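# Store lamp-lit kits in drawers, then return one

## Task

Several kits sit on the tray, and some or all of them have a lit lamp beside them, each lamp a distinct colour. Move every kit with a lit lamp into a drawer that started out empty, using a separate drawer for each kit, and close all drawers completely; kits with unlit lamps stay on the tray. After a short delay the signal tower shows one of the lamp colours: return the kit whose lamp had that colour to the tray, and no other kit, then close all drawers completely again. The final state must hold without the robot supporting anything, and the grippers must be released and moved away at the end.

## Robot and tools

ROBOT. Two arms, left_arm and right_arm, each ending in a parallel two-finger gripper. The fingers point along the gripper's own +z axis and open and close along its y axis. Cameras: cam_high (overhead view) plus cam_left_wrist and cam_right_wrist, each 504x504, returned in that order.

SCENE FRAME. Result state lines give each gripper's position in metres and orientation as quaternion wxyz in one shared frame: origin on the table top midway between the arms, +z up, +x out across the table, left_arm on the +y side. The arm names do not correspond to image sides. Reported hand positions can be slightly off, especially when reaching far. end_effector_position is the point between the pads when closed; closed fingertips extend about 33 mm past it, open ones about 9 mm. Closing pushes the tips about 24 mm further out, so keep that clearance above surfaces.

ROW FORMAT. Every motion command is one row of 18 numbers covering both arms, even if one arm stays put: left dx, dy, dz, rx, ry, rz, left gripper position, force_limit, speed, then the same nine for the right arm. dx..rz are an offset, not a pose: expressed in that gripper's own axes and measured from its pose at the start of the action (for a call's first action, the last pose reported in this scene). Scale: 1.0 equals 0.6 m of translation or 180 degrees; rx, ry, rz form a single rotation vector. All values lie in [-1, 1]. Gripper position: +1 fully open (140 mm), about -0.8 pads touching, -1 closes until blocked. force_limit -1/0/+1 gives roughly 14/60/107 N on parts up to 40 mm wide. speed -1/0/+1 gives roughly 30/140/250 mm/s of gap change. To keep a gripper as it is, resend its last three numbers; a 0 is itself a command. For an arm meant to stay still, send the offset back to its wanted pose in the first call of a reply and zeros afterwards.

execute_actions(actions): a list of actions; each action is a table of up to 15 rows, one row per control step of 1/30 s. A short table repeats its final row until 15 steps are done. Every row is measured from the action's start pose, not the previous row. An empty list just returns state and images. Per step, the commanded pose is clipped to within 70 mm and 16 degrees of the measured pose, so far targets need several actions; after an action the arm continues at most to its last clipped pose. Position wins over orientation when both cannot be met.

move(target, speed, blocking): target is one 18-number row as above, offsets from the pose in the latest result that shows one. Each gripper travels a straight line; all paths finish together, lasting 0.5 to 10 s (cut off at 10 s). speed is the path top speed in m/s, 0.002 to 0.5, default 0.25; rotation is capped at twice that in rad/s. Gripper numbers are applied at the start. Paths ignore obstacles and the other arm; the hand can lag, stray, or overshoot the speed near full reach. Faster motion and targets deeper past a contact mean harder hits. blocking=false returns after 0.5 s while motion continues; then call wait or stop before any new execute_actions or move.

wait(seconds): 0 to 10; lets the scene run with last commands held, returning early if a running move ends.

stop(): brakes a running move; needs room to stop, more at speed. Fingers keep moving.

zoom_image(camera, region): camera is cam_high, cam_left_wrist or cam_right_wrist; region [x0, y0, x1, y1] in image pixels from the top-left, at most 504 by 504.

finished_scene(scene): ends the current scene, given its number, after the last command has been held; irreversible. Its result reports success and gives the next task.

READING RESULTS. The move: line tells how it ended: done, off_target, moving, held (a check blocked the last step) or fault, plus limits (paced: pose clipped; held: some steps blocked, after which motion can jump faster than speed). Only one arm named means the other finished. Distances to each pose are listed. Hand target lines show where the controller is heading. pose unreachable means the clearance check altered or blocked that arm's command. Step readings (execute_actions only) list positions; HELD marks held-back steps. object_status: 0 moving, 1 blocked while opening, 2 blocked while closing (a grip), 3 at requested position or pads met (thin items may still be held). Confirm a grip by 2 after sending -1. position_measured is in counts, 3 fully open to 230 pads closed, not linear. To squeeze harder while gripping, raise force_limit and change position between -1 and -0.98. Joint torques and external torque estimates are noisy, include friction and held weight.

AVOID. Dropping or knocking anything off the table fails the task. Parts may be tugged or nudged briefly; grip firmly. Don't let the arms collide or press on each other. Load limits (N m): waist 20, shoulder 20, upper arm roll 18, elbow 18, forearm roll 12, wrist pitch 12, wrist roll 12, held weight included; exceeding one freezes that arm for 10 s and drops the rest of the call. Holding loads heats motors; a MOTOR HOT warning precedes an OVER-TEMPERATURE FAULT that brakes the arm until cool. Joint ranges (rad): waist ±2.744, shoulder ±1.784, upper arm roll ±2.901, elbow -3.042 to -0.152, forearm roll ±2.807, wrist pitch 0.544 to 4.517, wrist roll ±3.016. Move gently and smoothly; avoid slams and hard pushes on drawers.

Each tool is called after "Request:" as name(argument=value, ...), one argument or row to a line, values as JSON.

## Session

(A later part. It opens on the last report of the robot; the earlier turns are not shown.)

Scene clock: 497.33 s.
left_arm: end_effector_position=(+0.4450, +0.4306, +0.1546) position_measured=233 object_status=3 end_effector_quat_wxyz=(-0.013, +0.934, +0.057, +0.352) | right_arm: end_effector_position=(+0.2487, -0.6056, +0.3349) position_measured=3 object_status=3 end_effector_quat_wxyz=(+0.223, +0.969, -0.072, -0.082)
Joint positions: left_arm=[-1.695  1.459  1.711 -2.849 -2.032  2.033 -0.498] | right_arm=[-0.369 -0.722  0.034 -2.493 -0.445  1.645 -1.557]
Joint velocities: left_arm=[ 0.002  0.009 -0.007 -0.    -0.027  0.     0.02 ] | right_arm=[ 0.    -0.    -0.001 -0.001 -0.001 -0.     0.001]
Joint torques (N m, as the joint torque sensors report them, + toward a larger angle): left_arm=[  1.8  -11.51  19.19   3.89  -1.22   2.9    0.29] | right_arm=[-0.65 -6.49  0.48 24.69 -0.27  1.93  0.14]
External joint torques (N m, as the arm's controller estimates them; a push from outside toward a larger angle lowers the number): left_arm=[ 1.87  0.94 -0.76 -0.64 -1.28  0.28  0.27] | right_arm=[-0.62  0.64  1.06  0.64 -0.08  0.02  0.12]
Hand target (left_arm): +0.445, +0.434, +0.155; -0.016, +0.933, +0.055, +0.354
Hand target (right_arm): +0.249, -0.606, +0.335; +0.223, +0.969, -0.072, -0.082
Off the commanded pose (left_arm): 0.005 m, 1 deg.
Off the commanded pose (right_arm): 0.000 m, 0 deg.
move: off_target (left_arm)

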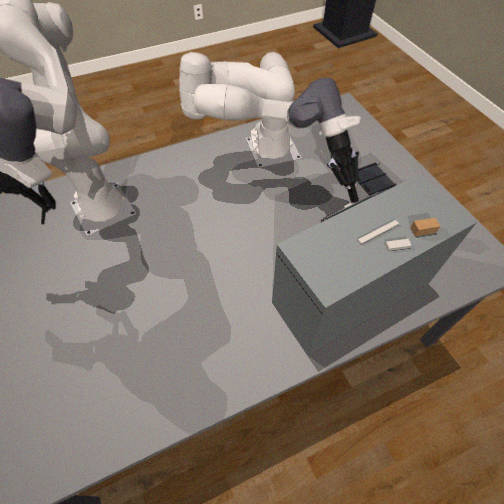

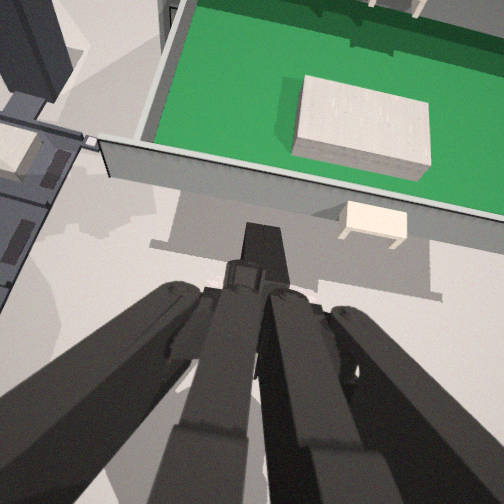

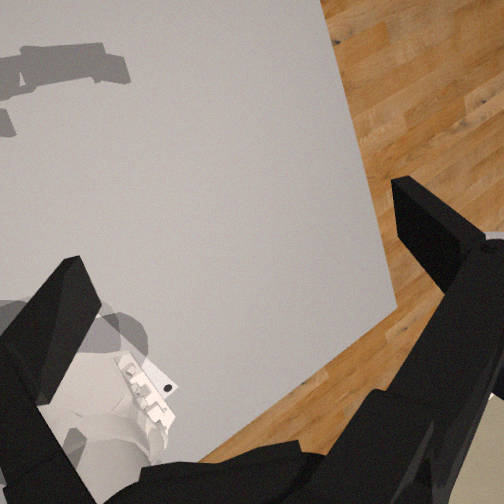

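Request:
move(
  target=[0.19,0,0.156,0,0,0,-1,0,0,0,0,0,0,0,0,1,0,0],
  speed=0.06,
)

Scene clock: 501.00 s.
left_arm: end_effector_position=(+0.5852, +0.4477, +0.1565) position_measured=233 object_status=3 end_effector_quat_wxyz=(-0.011, +0.937, +0.053, +0.346) | right_arm: end_effector_position=(+0.2487, -0.6056, +0.3349) position_measured=3 object_status=3 end_effector_quat_wxyz=(+0.223, +0.969, -0.072, -0.082)
Joint positions: left_arm=[-1.276  1.435  1.637 -2.404 -2.039  2.03  -0.526] | right_arm=[-0.369 -0.722  0.034 -2.493 -0.445  1.645 -1.557]
Joint velocities: left_arm=[ 0.003 -0.002 -0.001  0.     0.001 -0.002 -0.018] | right_arm=[ 0.    -0.    -0.    -0.001  0.     0.001  0.001]
Joint torques (N m, as the joint torque sensors report them, + toward a larger angle): left_arm=[  5.98 -19.65  27.16  10.58  -0.92   3.62  -0.04] | right_arm=[-0.48 -6.4   0.53 24.43 -0.27  1.94  0.12]
External joint torques (N m, as the arm's controller estimates them; a push from outside toward a larger angle lowers the number): left_arm=[ 6.    0.21 -0.83  6.9  -0.99  0.95 -0.06] | right_arm=[-0.44  0.69  1.12  0.41 -0.08  0.03  0.1 ]
Hand target (left_arm): +0.590, +0.449, +0.158; -0.011, +0.935, +0.057, +0.349
Hand target (right_arm): +0.249, -0.606, +0.335; +0.223, +0.969, -0.072, -0.082
Off the commanded pose (left_arm): 0.007 m, 1 deg.
Off the commanded pose (right_arm): 0.000 m, 0 deg.
move: off_target (left_arm)

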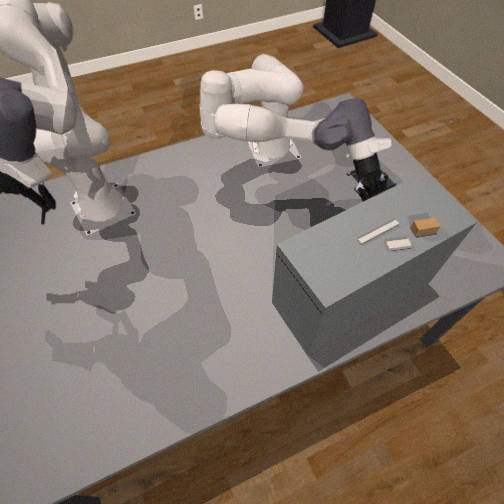

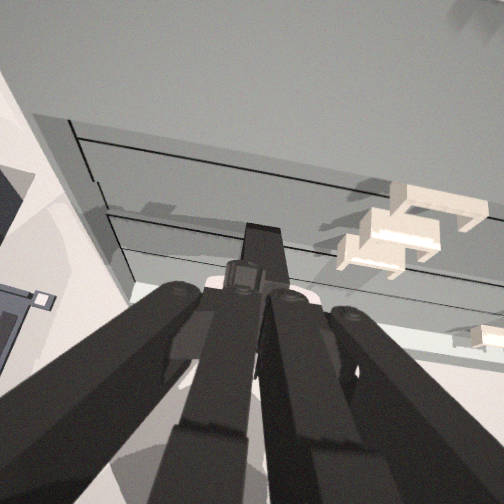

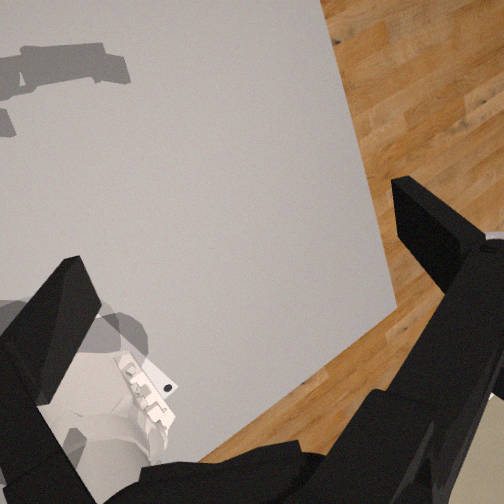

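Shut. Back off to view the tower.

Request:
move(
  target=[-0.04,-0.1,-0.22,0,0,0,-1,0,0,0,0,0,0,0,0,1,0,0],
  speed=0.12,
)

Request:
wait(
  seconds=6,
)

Scene clock: 503.80 s.
left_arm: end_effector_position=(+0.4751, +0.4987, +0.2421) position_measured=233 object_status=3 end_effector_quat_wxyz=(-0.012, +0.935, +0.058, +0.349) | right_arm: end_effector_position=(+0.2487, -0.6056, +0.3349) position_measured=3 object_status=3 end_effector_quat_wxyz=(+0.223, +0.969, -0.072, -0.082)
Joint positions: left_arm=[-1.378  1.398  1.966 -2.664 -1.794  1.86  -0.413] | right_arm=[-0.369 -0.722  0.034 -2.493 -0.445  1.645 -1.557]
Joint velocities: left_arm=[-0.002  0.     0.     0.     0.004 -0.013  0.019] | right_arm=[ 0.001  0.    -0.001 -0.001 -0.    -0.     0.001]
Joint torques (N m, as the joint torque sensors report them, + toward a larger angle): left_arm=[ -1.55 -13.98  23.33   9.2    0.62   1.97   0.28] | right_arm=[-0.42 -6.27  0.55 24.41 -0.28  1.91  0.12]
External joint torques (N m, as the arm's controller estimates them; a push from outside toward a larger angle lowers the number): left_arm=[-1.52 -0.1   1.21 -0.8   0.95 -0.54  0.26] | right_arm=[-0.39  0.8   1.17  0.41 -0.09  0.    0.1 ]
Hand target (left_arm): +0.473, +0.497, +0.241; -0.012, +0.936, +0.053, +0.347
Hand target (right_arm): +0.249, -0.606, +0.335; +0.223, +0.969, -0.072, -0.082
Off the commanded pose (left_arm): 0.002 m, 1 deg.
Off the commanded pose (right_arm): 0.000 m, 0 deg.
move: done

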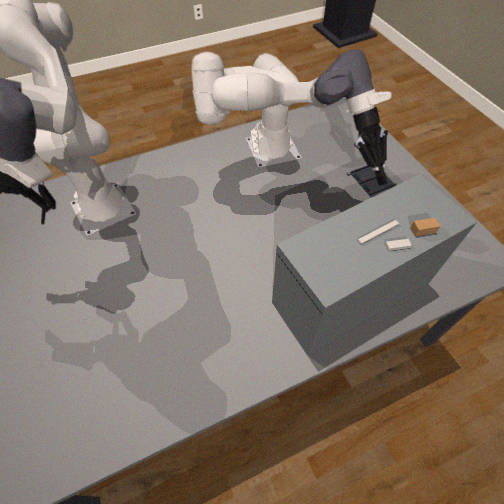

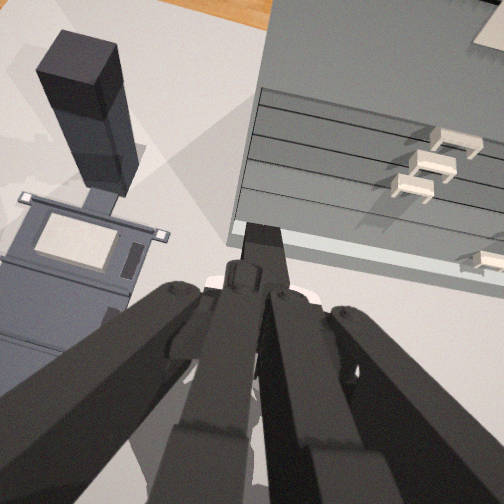

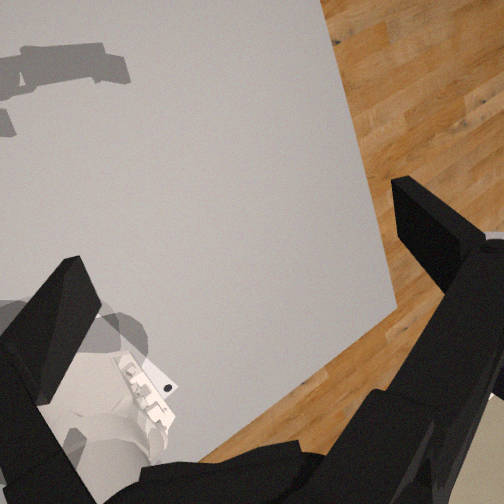

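Scene clock: 509.80 s.
left_arm: end_effector_position=(+0.4748, +0.4982, +0.2417) position_measured=233 object_status=3 end_effector_quat_wxyz=(-0.013, +0.936, +0.055, +0.349) | right_arm: end_effector_position=(+0.2487, -0.6056, +0.3349) position_measured=3 object_status=3 end_effector_quat_wxyz=(+0.223, +0.969, -0.072, -0.082)
Joint positions: left_arm=[-1.378  1.398  1.966 -2.664 -1.793  1.858 -0.408] | right_arm=[-0.369 -0.722  0.034 -2.493 -0.445  1.645 -1.557]
Joint velocities: left_arm=[-0.     0.    -0.     0.001  0.001 -0.001 -0.002] | right_arm=[-0.001  0.001  0.    -0.001  0.001  0.001  0.001]
Joint torques (N m, as the joint torque sensors report them, + toward a larger angle): left_arm=[ -1.3  -14.27  22.54   9.33   0.59   1.95   0.29] | right_arm=[-0.32 -6.35  0.5  24.42 -0.31  1.92  0.12]
External joint torques (N m, as the arm's controller estimates them; a push from outside toward a larger angle lowers the number): left_arm=[-1.29 -0.4   0.49 -0.59  0.91 -0.55  0.27] | right_arm=[-0.32  0.7   1.05  0.41 -0.13  0.    0.1 ]
Hand target (left_arm): +0.473, +0.497, +0.241; -0.012, +0.936, +0.053, +0.347
Hand target (right_arm): +0.249, -0.606, +0.335; +0.223, +0.969, -0.072, -0.082
Off the commanded pose (left_arm): 0.002 m, 0 deg.
Off the commanded pose (right_arm): 0.000 m, 0 deg.
wait: 6.00 s; at rest by 0.17 s

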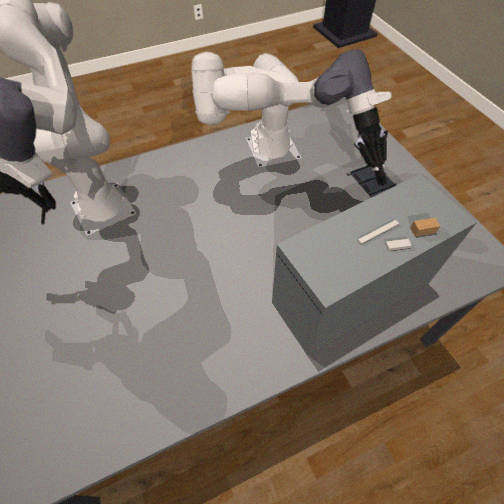

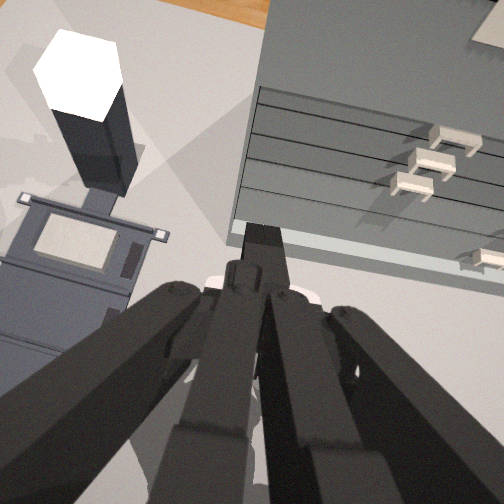

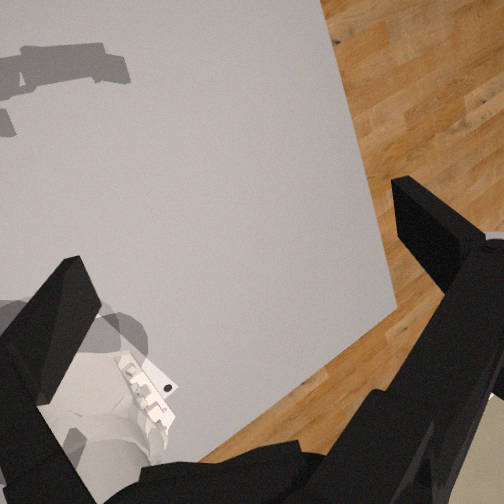

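Request:
move(
  target=[0.024,0.61,0.03,0,0.04,0,-0.15,0,0,0,0,0,0,0,0,1,0,0],
  speed=0.15,
)

Scene clock: 516.43 s.
left_arm: end_effector_position=(+0.5400, +0.1397, +0.2433) position_measured=148 object_status=3 end_effector_quat_wxyz=(-0.024, +0.910, +0.051, +0.410) | right_arm: end_effector_position=(+0.2487, -0.6056, +0.3349) position_measured=3 object_status=3 end_effector_quat_wxyz=(+0.223, +0.969, -0.072, -0.082)
Joint positions: left_arm=[-1.933  1.687  1.74  -2.379 -1.705  2.2   -1.336] | right_arm=[-0.369 -0.722  0.034 -2.493 -0.445  1.645 -1.557]
Joint velocities: left_arm=[-0.     0.005  0.     0.002  0.     0.    -0.035] | right_arm=[ 0.001  0.     0.    -0.001  0.     0.     0.001]
Joint torques (N m, as the joint torque sensors report them, + toward a larger angle): left_arm=[  1.   -18.74  27.37   2.74   1.74   3.71  -0.08] | right_arm=[-0.53 -6.46  0.51 24.48 -0.3   1.94  0.13]
External joint torques (N m, as the arm's controller estimates them; a push from outside toward a larger angle lowers the number): left_arm=[ 0.97  1.82 -0.45  2.77  0.98  0.26 -0.11] | right_arm=[-0.5   0.67  1.09  0.39 -0.11  0.01  0.11]
Hand target (left_arm): +0.540, +0.140, +0.243; -0.025, +0.910, +0.055, +0.411
Hand target (right_arm): +0.249, -0.606, +0.335; +0.223, +0.969, -0.072, -0.082
Off the commanded pose (left_arm): 0.003 m, 1 deg.
Off the commanded pose (right_arm): 0.000 m, 0 deg.
move: done

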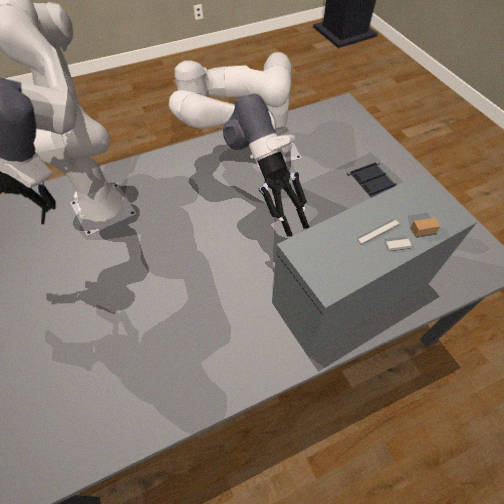

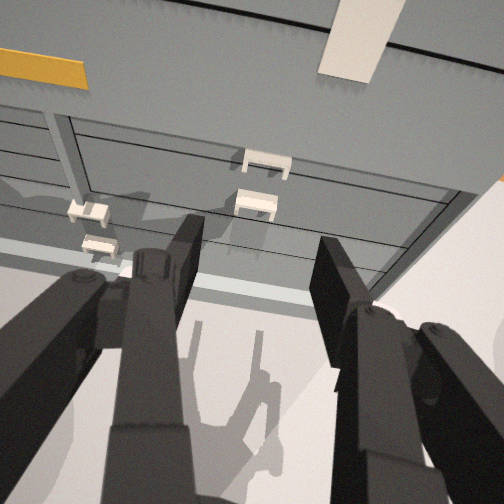

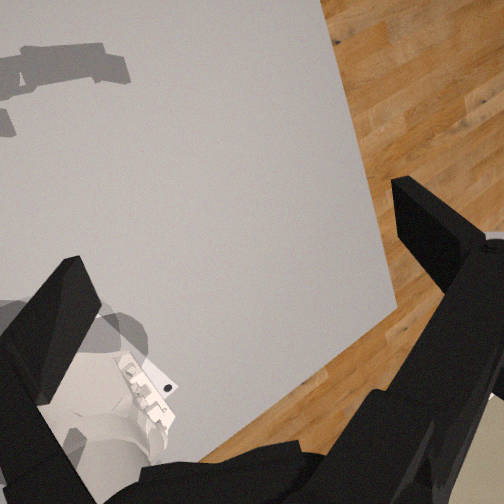

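Request:
move(
  target=[0.028,0.004,0.097,0,0.04,0,-0.15,0,0,0,0,0,0,0,0,1,0,0],
  speed=0.08,
)

Scene clock: 519.20 s.
left_arm: end_effector_position=(+0.5943, +0.1433, +0.2153) position_measured=148 object_status=3 end_effector_quat_wxyz=(-0.025, +0.885, +0.052, +0.463) | right_arm: end_effector_position=(+0.2487, -0.6056, +0.3349) position_measured=3 object_status=3 end_effector_quat_wxyz=(+0.223, +0.969, -0.072, -0.082)
Joint positions: left_arm=[-1.831  1.792  1.623 -2.287 -1.921  2.33  -1.315] | right_arm=[-0.369 -0.722  0.034 -2.493 -0.445  1.645 -1.557]
Joint velocities: left_arm=[-0.001  0.001 -0.     0.    -0.005  0.013  0.011] | right_arm=[ 0.001 -0.001 -0.001  0.    -0.    -0.001  0.   ]
Joint torques (N m, as the joint torque sensors report them, + toward a larger angle): left_arm=[  2.19 -20.42  27.51  -1.59  -0.49   3.9    0.37] | right_arm=[-0.65 -6.43  0.36 24.45 -0.29  1.88  0.13]
External joint torques (N m, as the arm's controller estimates them; a push from outside toward a larger angle lowers the number): left_arm=[ 2.35  1.38 -1.33  2.47 -1.32  0.53  0.35] | right_arm=[-0.64  0.69  0.91  0.38 -0.1  -0.04  0.11]
Hand target (left_arm): +0.596, +0.143, +0.216; -0.026, +0.884, +0.049, +0.465
Hand target (right_arm): +0.249, -0.606, +0.335; +0.223, +0.969, -0.072, -0.082
Off the commanded pose (left_arm): 0.002 m, 1 deg.
Off the commanded pose (right_arm): 0.000 m, 0 deg.
joint sent to its limit (left arm) — the command would take joint 2 (shoulder) past its upper limit, so that joint was sent only as far as its limit.
move: done

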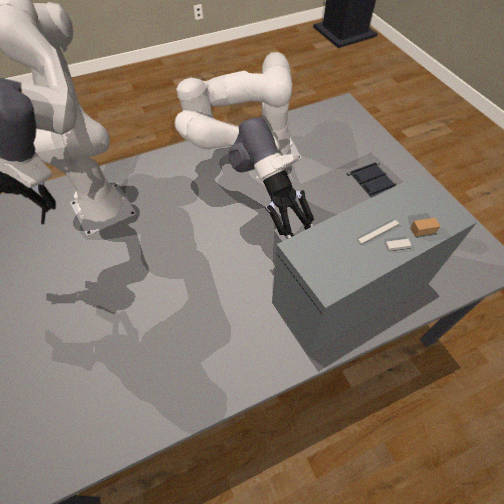

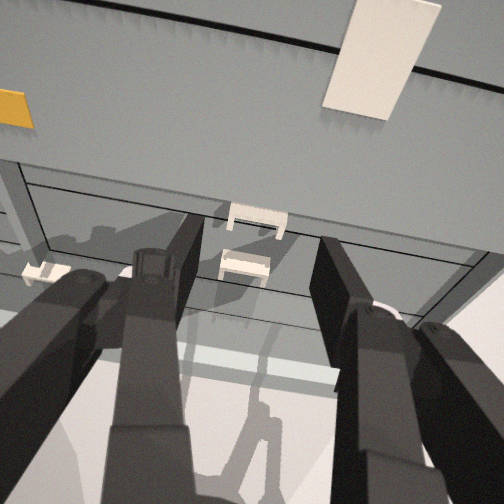

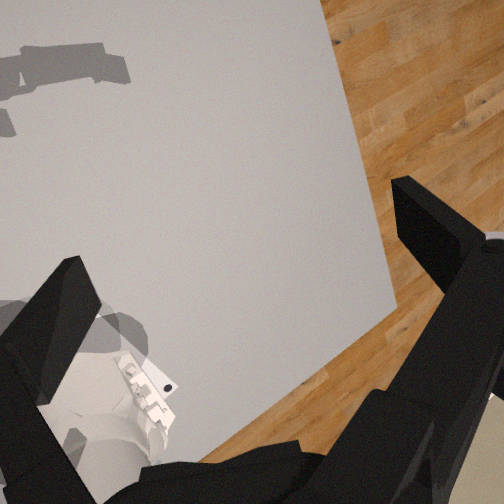

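Request:
move(
  target=[-0.006,-0.005,0.034,0,0,0,-0.15,0,0,0,0,0,0,0,0,1,0,0],
  speed=0.04,
)

Scene clock: 520.80 s.
left_arm: end_effector_position=(+0.6073, +0.1478, +0.2003) position_measured=148 object_status=3 end_effector_quat_wxyz=(-0.024, +0.886, +0.054, +0.461) | right_arm: end_effector_position=(+0.2487, -0.6056, +0.3349) position_measured=3 object_status=3 end_effector_quat_wxyz=(+0.223, +0.969, -0.072, -0.082)
Joint positions: left_arm=[-1.791  1.792  1.598 -2.253 -1.956  2.347 -1.303] | right_arm=[-0.369 -0.722  0.034 -2.493 -0.445  1.645 -1.557]
Joint velocities: left_arm=[ 0.001 -0.001 -0.     0.005 -0.009  0.009  0.011] | right_arm=[-0.    -0.     0.    -0.001 -0.     0.     0.001]
Joint torques (N m, as the joint torque sensors report them, + toward a larger angle): left_arm=[  1.63 -21.    28.9   -2.8   -0.32   3.76   0.18] | right_arm=[-0.32 -6.55  0.49 24.29 -0.27  1.9   0.13]
External joint torques (N m, as the arm's controller estimates them; a push from outside toward a larger angle lowers the number): left_arm=[ 1.76  1.4  -0.4   1.72 -1.16  0.39  0.16] | right_arm=[-0.34  0.53  1.01  0.27 -0.09 -0.02  0.11]
Hand target (left_arm): +0.609, +0.148, +0.200; -0.025, +0.885, +0.052, +0.462
Hand target (right_arm): +0.249, -0.606, +0.335; +0.223, +0.969, -0.072, -0.082
Off the commanded pose (left_arm): 0.001 m, 0 deg.
Off the commanded pose (right_arm): 0.000 m, 0 deg.
joint sent to its limit (left arm) — the command would take joint 2 (shoulder) past its upper limit, so that joint was sent only as far as its limit.
move: done

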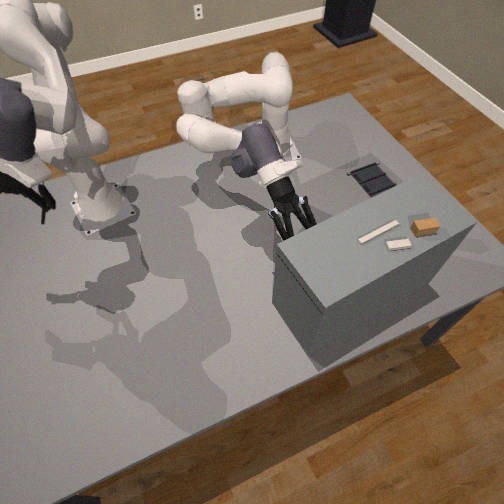

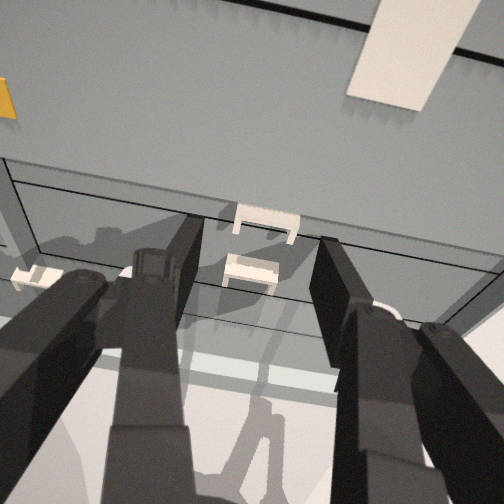

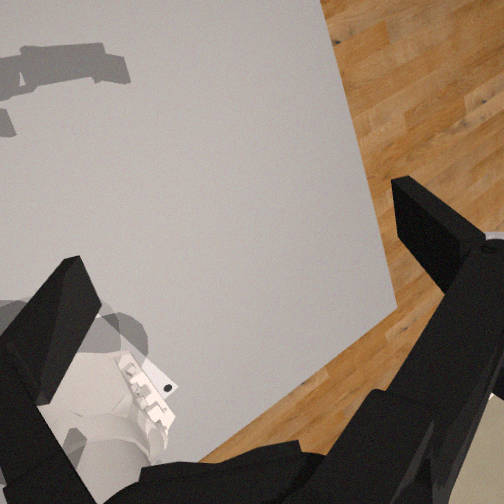

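Request:
move(
  target=[0.004,0.001,0.007,0,0,0,-0.15,0,0,0,0,0,0,0,0,1,0,0],
  speed=0.03,
)

Request:
move(
  target=[0,0,0,0,0,0,-1,0,-0.5,0,0,0,0,0,0,1,0,0],
)

Request:
move(
  target=[-0.122,0,-0.172,0,0,0,-1,0,-0.5,0,0,0,0,0,0,1,0,0],
  speed=0.05,
)

Scene clock: 523.27 s.
left_arm: end_effector_position=(+0.6112, +0.1484, +0.1994) position_measured=148 object_status=3 end_effector_quat_wxyz=(-0.025, +0.886, +0.054, +0.460) | right_arm: end_effector_position=(+0.2487, -0.6056, +0.3349) position_measured=3 object_status=3 end_effector_quat_wxyz=(+0.223, +0.969, -0.072, -0.082)
Joint positions: left_arm=[-1.779  1.792  1.598 -2.242 -1.957  2.349 -1.3  ] | right_arm=[-0.369 -0.722  0.034 -2.493 -0.445  1.645 -1.557]
Joint velocities: left_arm=[-0.001  0.001  0.001  0.    -0.001 -0.     0.   ] | right_arm=[ 0.001  0.001  0.    -0.     0.     0.001  0.002]
Joint torques (N m, as the joint torque sensors report them, + toward a larger angle): left_arm=[  1.7  -23.01  30.8   -1.84   0.45   3.27   0.06] | right_arm=[-0.29 -6.63  0.57 24.44 -0.28  1.9   0.12]
External joint torques (N m, as the arm's controller estimates them; a push from outside toward a larger angle lowers the number): left_arm=[ 1.84 -0.36  1.36  2.77 -0.39 -0.11  0.04] | right_arm=[-0.31  0.43  1.1   0.42 -0.1  -0.02  0.1 ]
Hand target (left_arm): +0.612, +0.148, +0.200; -0.024, +0.886, +0.054, +0.460
Hand target (right_arm): +0.249, -0.606, +0.335; +0.223, +0.969, -0.072, -0.082
Off the commanded pose (left_arm): 0.001 m, 0 deg.
Off the commanded pose (right_arm): 0.000 m, 0 deg.
move: done

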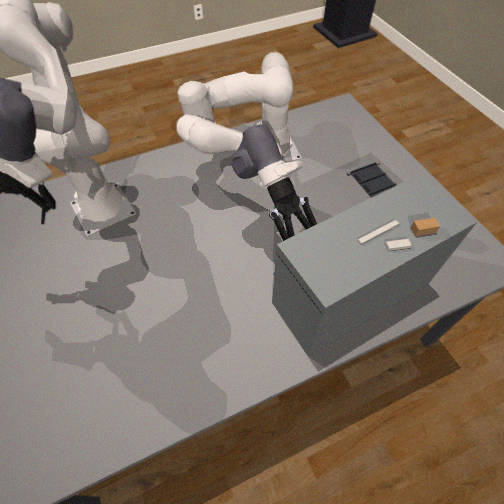

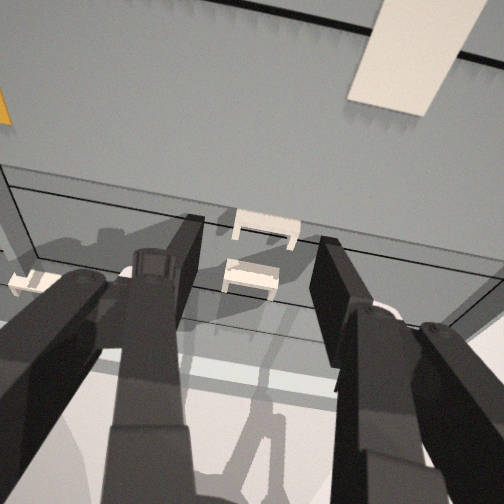

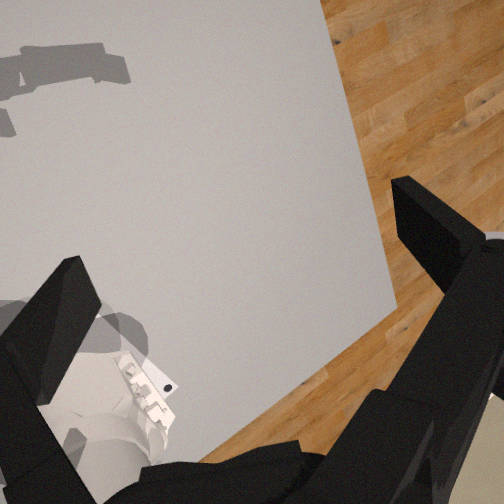

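Scene clock: 523.80 s.
left_arm: end_effector_position=(+0.6112, +0.1478, +0.1995) position_measured=193 object_status=2 end_effector_quat_wxyz=(-0.025, +0.886, +0.053, +0.460) | right_arm: end_effector_position=(+0.2487, -0.6056, +0.3349) position_measured=3 object_status=3 end_effector_quat_wxyz=(+0.223, +0.969, -0.072, -0.082)
Joint positions: left_arm=[-1.779  1.792  1.598 -2.241 -1.957  2.349 -1.3  ] | right_arm=[-0.369 -0.722  0.034 -2.493 -0.445  1.645 -1.557]
Joint velocities: left_arm=[-0.001 -0.002  0.    -0.    -0.     0.001 -0.001] | right_arm=[-0.001  0.001 -0.001 -0.001 -0.002 -0.001 -0.002]
Joint torques (N m, as the joint torque sensors report them, + toward a larger angle): left_arm=[  0.91 -22.14  28.92  -3.86   0.77   3.29   0.07] | right_arm=[-0.35 -6.46  0.6  24.56 -0.26  1.91  0.11]
External joint torques (N m, as the arm's controller estimates them; a push from outside toward a larger angle lowers the number): left_arm=[ 1.04  0.56 -0.52  0.67 -0.08 -0.09  0.05] | right_arm=[-0.3   0.63  1.2   0.55 -0.07  0.01  0.09]
Hand target (left_arm): +0.611, +0.148, +0.199; -0.025, +0.886, +0.054, +0.460
Hand target (right_arm): +0.249, -0.606, +0.335; +0.223, +0.969, -0.072, -0.082
Off the commanded pose (left_arm): 0.001 m, 0 deg.
Off the commanded pose (right_arm): 0.000 m, 0 deg.
move: done

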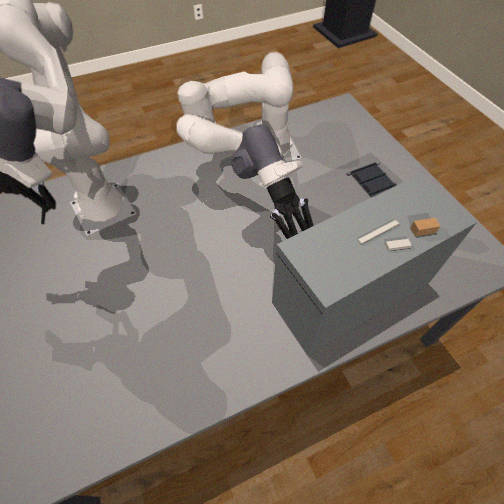

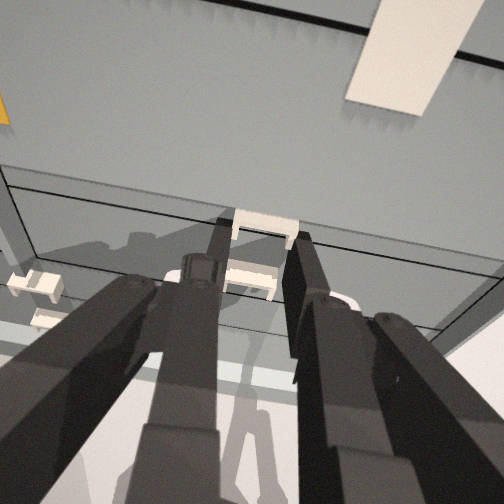

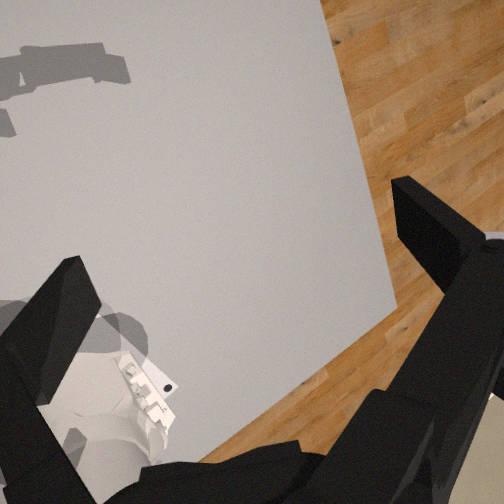

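Scene clock: 526.63 s.
left_arm: end_effector_position=(+0.4878, +0.1340, +0.2033) position_measured=193 object_status=2 end_effector_quat_wxyz=(-0.028, +0.882, +0.051, +0.467) | right_arm: end_effector_position=(+0.2487, -0.6056, +0.3349) position_measured=3 object_status=3 end_effector_quat_wxyz=(+0.223, +0.969, -0.072, -0.082)
Joint positions: left_arm=[-2.209  1.785  1.532 -2.555 -1.828  2.383 -1.444] | right_arm=[-0.369 -0.722  0.034 -2.493 -0.445  1.645 -1.557]
Joint velocities: left_arm=[-0.005 -0.003 -0.001 -0.001  0.009  0.006 -0.028] | right_arm=[ 0.001  0.     0.001  0.    -0.001 -0.     0.002]
Joint torques (N m, as the joint torque sensors report them, + toward a larger angle): left_arm=[ -2.62 -17.58  23.88  -4.51   1.79   2.91   0.08] | right_arm=[-0.46 -6.37  0.61 24.5  -0.29  1.92  0.1 ]
External joint torques (N m, as the arm's controller estimates them; a push from outside toward a larger angle lowers the number): left_arm=[-2.66 -1.5  -1.05 -0.05  0.92 -0.53  0.07] | right_arm=[-0.49  0.75  1.13  0.47 -0.11  0.    0.08]
Hand target (left_arm): +0.486, +0.133, +0.200; -0.027, +0.884, +0.053, +0.464
Hand target (right_arm): +0.249, -0.606, +0.335; +0.223, +0.969, -0.072, -0.082
Off the commanded pose (left_arm): 0.005 m, 1 deg.
Off the commanded pose (right_arm): 0.000 m, 0 deg.
move: off_target (left_arm)

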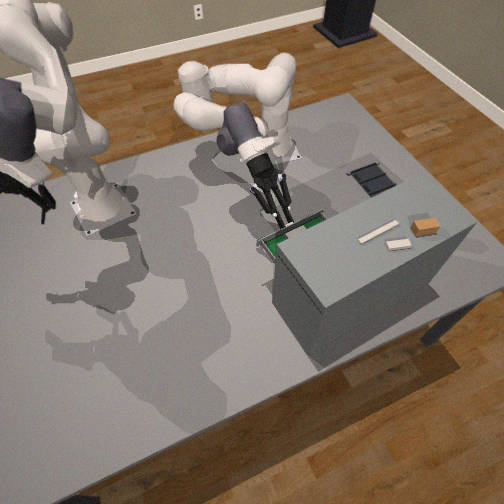

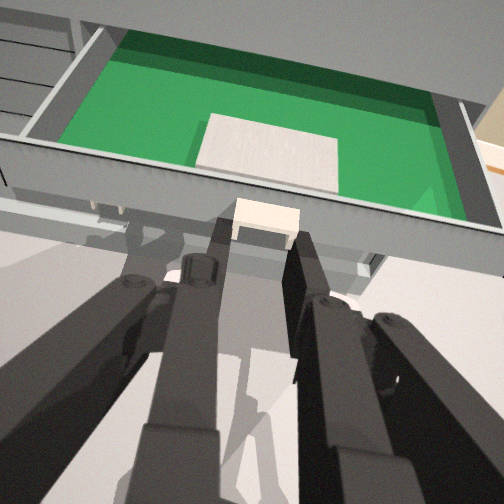

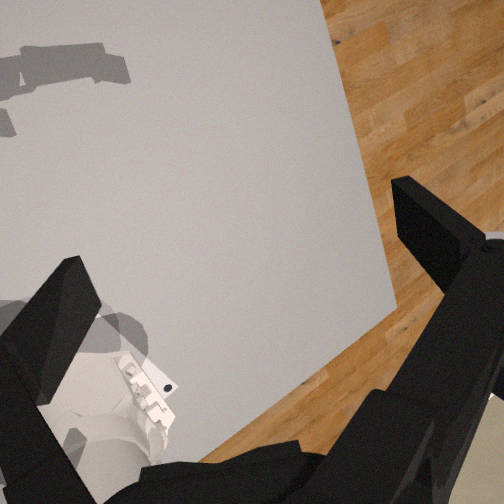

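Request:
move(
  target=[0,0,0,0,0,0,-0.15,0,-0.5,0,0,0,0,0,0,1,0,0],
)

Request:
move(
  target=[0.005,0,-0.06,0,0,0,-0.15,0,0,0,0,0,0,0,0,1,0,0],
  speed=0.06,
)

Request:
move(
  target=[0.103,0,-0.047,0,-0.12,0,0.2,0,0,0,0,0,0,0,0,1,0,0],
  speed=0.15,
)

Request:
move(
  target=[0.103,0,0.08,0,-0.133,0,0.2,0,0,0,0,0,0,0,0,1,0,0],
  speed=0.15,
)

Scene clock: 530.53 s.
left_arm: end_effector_position=(+0.4876, +0.1340, +0.2033) position_measured=148 object_status=3 end_effector_quat_wxyz=(-0.027, +0.882, +0.053, +0.467) | right_arm: end_effector_position=(+0.2487, -0.6056, +0.3349) position_measured=3 object_status=3 end_effector_quat_wxyz=(+0.223, +0.969, -0.072, -0.082)
Joint positions: left_arm=[-2.21   1.785  1.532 -2.555 -1.827  2.384 -1.449] | right_arm=[-0.369 -0.722  0.034 -2.493 -0.445  1.645 -1.557]
Joint velocities: left_arm=[ 0.001 -0.001 -0.001 -0.002 -0.     0.001  0.002] | right_arm=[ 0.     0.    -0.001  0.001 -0.002 -0.     0.001]
Joint torques (N m, as the joint torque sensors report them, + toward a larger angle): left_arm=[  0.48 -16.03  24.6   -3.46   0.59   3.28   0.16] | right_arm=[-0.25 -6.38  0.54 24.38 -0.28  1.89  0.11]
External joint torques (N m, as the arm's controller estimates them; a push from outside toward a larger angle lowers the number): left_arm=[ 0.33  0.08 -0.18  1.11 -0.29 -0.13  0.13] | right_arm=[-0.23  0.75  1.12  0.3  -0.09 -0.03  0.09]
Hand target (left_arm): +0.488, +0.134, +0.203; -0.028, +0.882, +0.051, +0.467
Hand target (right_arm): +0.249, -0.606, +0.335; +0.223, +0.969, -0.072, -0.082
Off the commanded pose (left_arm): 0.000 m, 0 deg.
Off the commanded pose (right_arm): 0.000 m, 0 deg.
move: done

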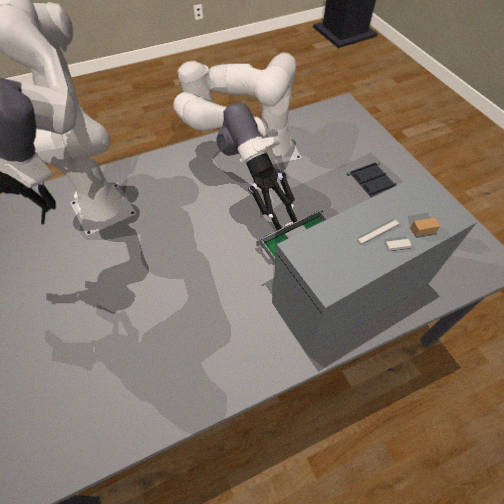

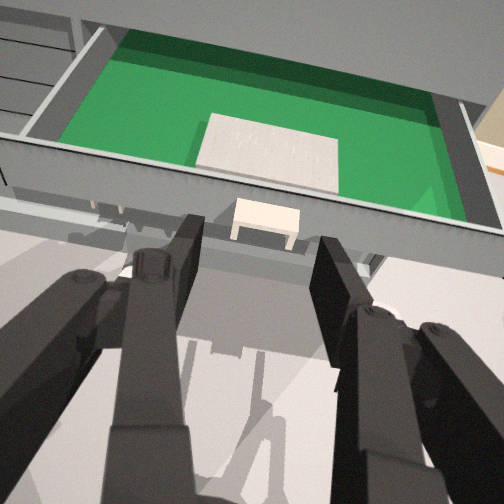

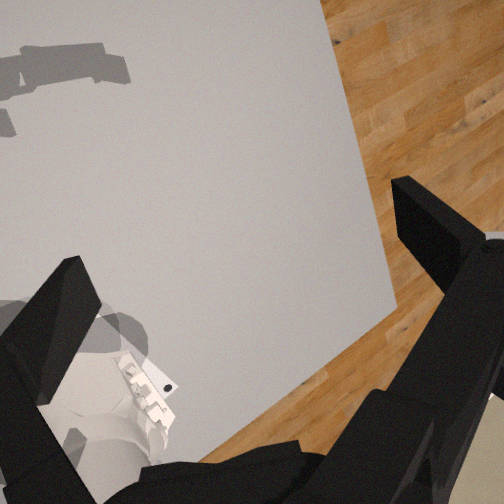

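Scene clock: 531.47 s.
left_arm: end_effector_position=(+0.4607, +0.1299, +0.2274) position_measured=148 object_status=3 end_effector_quat_wxyz=(-0.029, +0.881, +0.048, +0.470) | right_arm: end_effector_position=(+0.2487, -0.6056, +0.3349) position_measured=3 object_status=3 end_effector_quat_wxyz=(+0.223, +0.969, -0.072, -0.082)
Joint positions: left_arm=[-2.302  1.768  1.582 -2.615 -1.727  2.373 -1.486] | right_arm=[-0.369 -0.722  0.034 -2.493 -0.445  1.645 -1.557]
Joint velocities: left_arm=[-0.001 -0.006  0.    -0.002  0.018  0.    -0.025] | right_arm=[ 0.     0.001  0.001 -0.     0.001  0.    -0.   ]
Joint torques (N m, as the joint torque sensors report them, + toward a larger angle): left_arm=[ -1.64 -16.78  24.53  -3.51   2.01   3.01  -0.24] | right_arm=[-0.43 -6.32  0.42 24.39 -0.29  1.91  0.13]
External joint torques (N m, as the arm's controller estimates them; a push from outside toward a larger angle lowers the number): left_arm=[-1.64 -1.43  0.67 -0.44  1.15 -0.42 -0.26] | right_arm=[-0.47  0.78  0.91  0.34 -0.11 -0.02  0.11]
Hand target (left_arm): +0.459, +0.131, +0.227; -0.027, +0.882, +0.053, +0.468
Hand target (right_arm): +0.249, -0.606, +0.335; +0.223, +0.969, -0.072, -0.082
Off the commanded pose (left_arm): 0.002 m, 1 deg.
Off the commanded pose (right_arm): 0.000 m, 0 deg.
move: done

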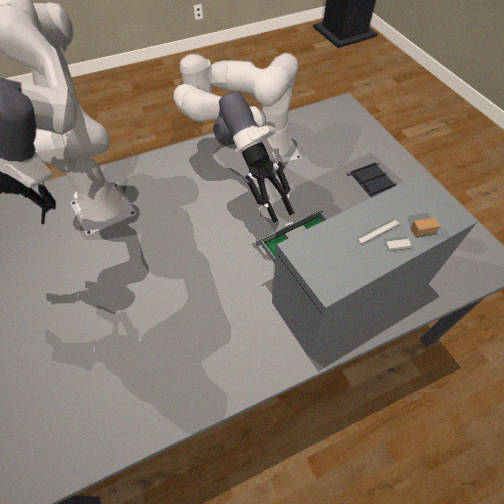

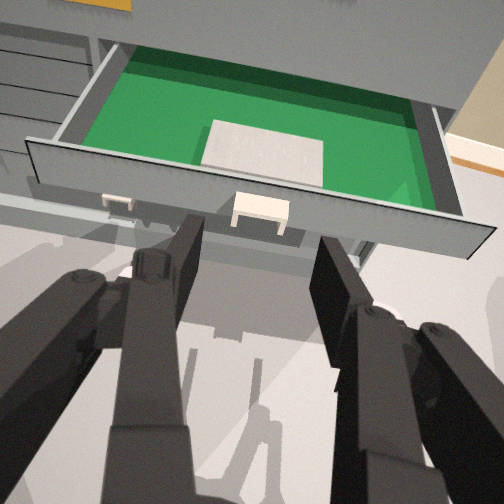

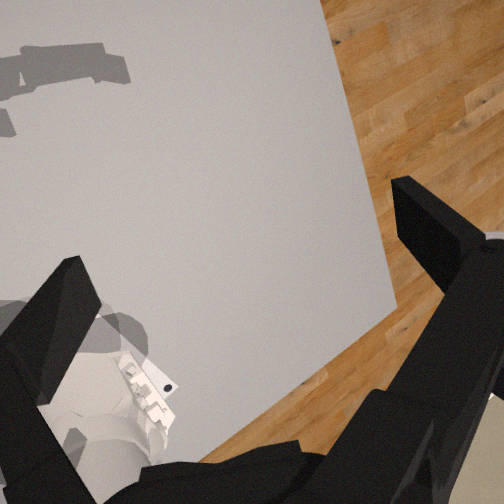

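Scene clock: 533.30 s.
left_arm: end_effector_position=(+0.4692, +0.1314, +0.2979) position_measured=104 object_status=3 end_effector_quat_wxyz=(-0.019, +0.952, +0.052, +0.300) | right_arm: end_effector_position=(+0.2487, -0.6056, +0.3349) position_measured=3 object_status=3 end_effector_quat_wxyz=(+0.223, +0.969, -0.072, -0.082)
Joint positions: left_arm=[-2.031  1.397  1.967 -2.345 -1.248  2.024 -1.421] | right_arm=[-0.369 -0.722  0.034 -2.493 -0.445  1.645 -1.557]
Joint velocities: left_arm=[-0.001 -0.001  0.     0.002  0.007 -0.009 -0.   ] | right_arm=[-0.001 -0.001  0.    -0.001  0.    -0.    -0.001]
Joint torques (N m, as the joint torque sensors report them, + toward a larger angle): left_arm=[  1.8  -19.61  26.32  11.39   1.71   2.97   0.13] | right_arm=[-0.4  -6.56  0.57 24.23 -0.3   1.93  0.11]
External joint torques (N m, as the arm's controller estimates them; a push from outside toward a larger angle lowers the number): left_arm=[ 1.98 -1.05  0.24  2.44  0.95 -0.48  0.12] | right_arm=[-0.42  0.61  1.1   0.17 -0.12  0.01  0.09]
Hand target (left_arm): +0.469, +0.132, +0.297; -0.020, +0.953, +0.052, +0.297
Hand target (right_arm): +0.249, -0.606, +0.335; +0.223, +0.969, -0.072, -0.082
Off the commanded pose (left_arm): 0.004 m, 0 deg.
Off the commanded pose (right_arm): 0.000 m, 0 deg.
move: off_target (left_arm)

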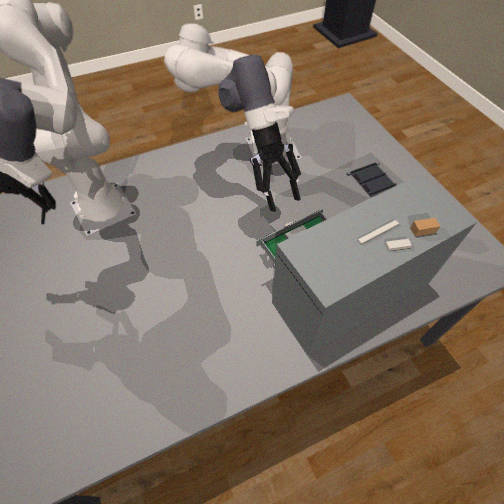

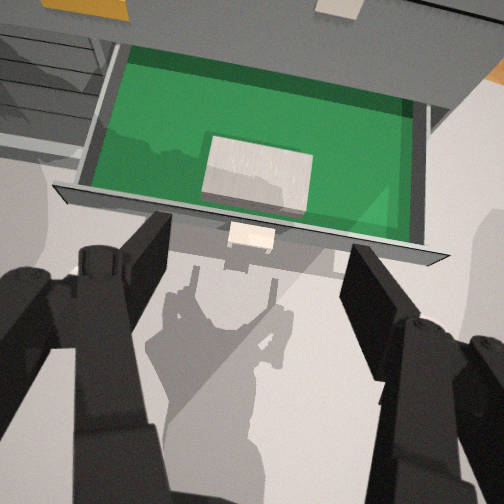

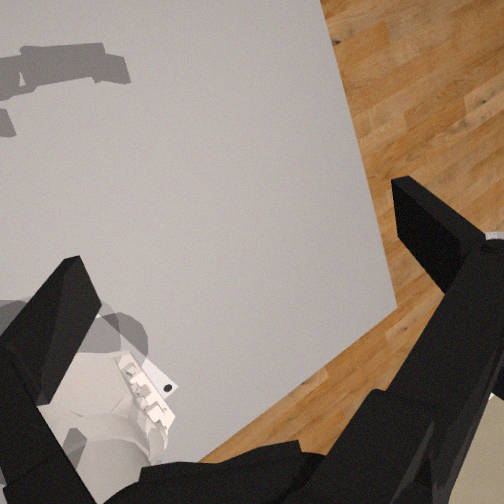

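Scene clock: 535.30 s.
left_arm: end_effector_position=(+0.5463, +0.1397, +0.2951) position_measured=104 object_status=3 end_effector_quat_wxyz=(-0.005, +0.994, +0.051, +0.097) | right_arm: end_effector_position=(+0.2487, -0.6056, +0.3349) position_measured=3 object_status=3 end_effector_quat_wxyz=(+0.223, +0.969, -0.072, -0.082)
Joint positions: left_arm=[-1.475  1.015  1.772 -1.733 -1.008  1.681 -1.466] | right_arm=[-0.369 -0.722  0.034 -2.493 -0.445  1.645 -1.557]
Joint velocities: left_arm=[ 0.003  0.001  0.     0.001  0.    -0.016 -0.01 ] | right_arm=[ 0.    -0.     0.001 -0.001 -0.001  0.    -0.002]
Joint torques (N m, as the joint torque sensors report them, + toward a larger angle): left_arm=[  1.75 -25.91  26.03  14.22   1.44   2.53  -0.08] | right_arm=[-0.29 -6.31  0.34 24.29 -0.28  1.91  0.14]
External joint torques (N m, as the arm's controller estimates them; a push from outside toward a larger angle lowers the number): left_arm=[ 1.91  0.67 -0.73  1.32  0.62 -0.42 -0.09] | right_arm=[-0.34  0.77  0.83  0.25 -0.1  -0.02  0.12]
Hand target (left_arm): +0.545, +0.141, +0.294; -0.007, +0.994, +0.054, +0.094
Hand target (right_arm): +0.249, -0.606, +0.335; +0.223, +0.969, -0.072, -0.082
Off the commanded pose (left_arm): 0.001 m, 1 deg.
Off the commanded pose (right_arm): 0.000 m, 0 deg.
move: done

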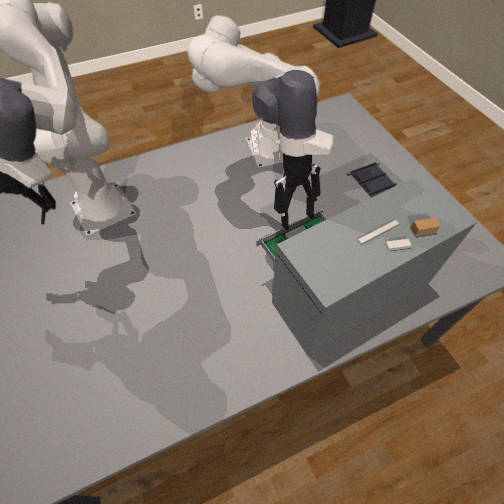

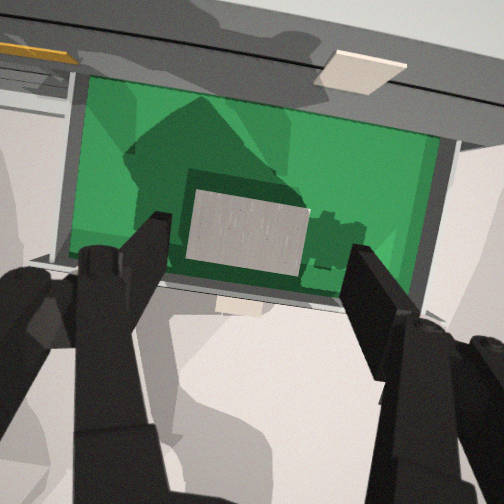

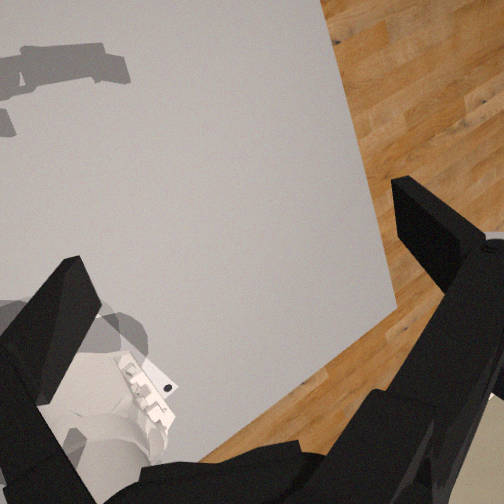

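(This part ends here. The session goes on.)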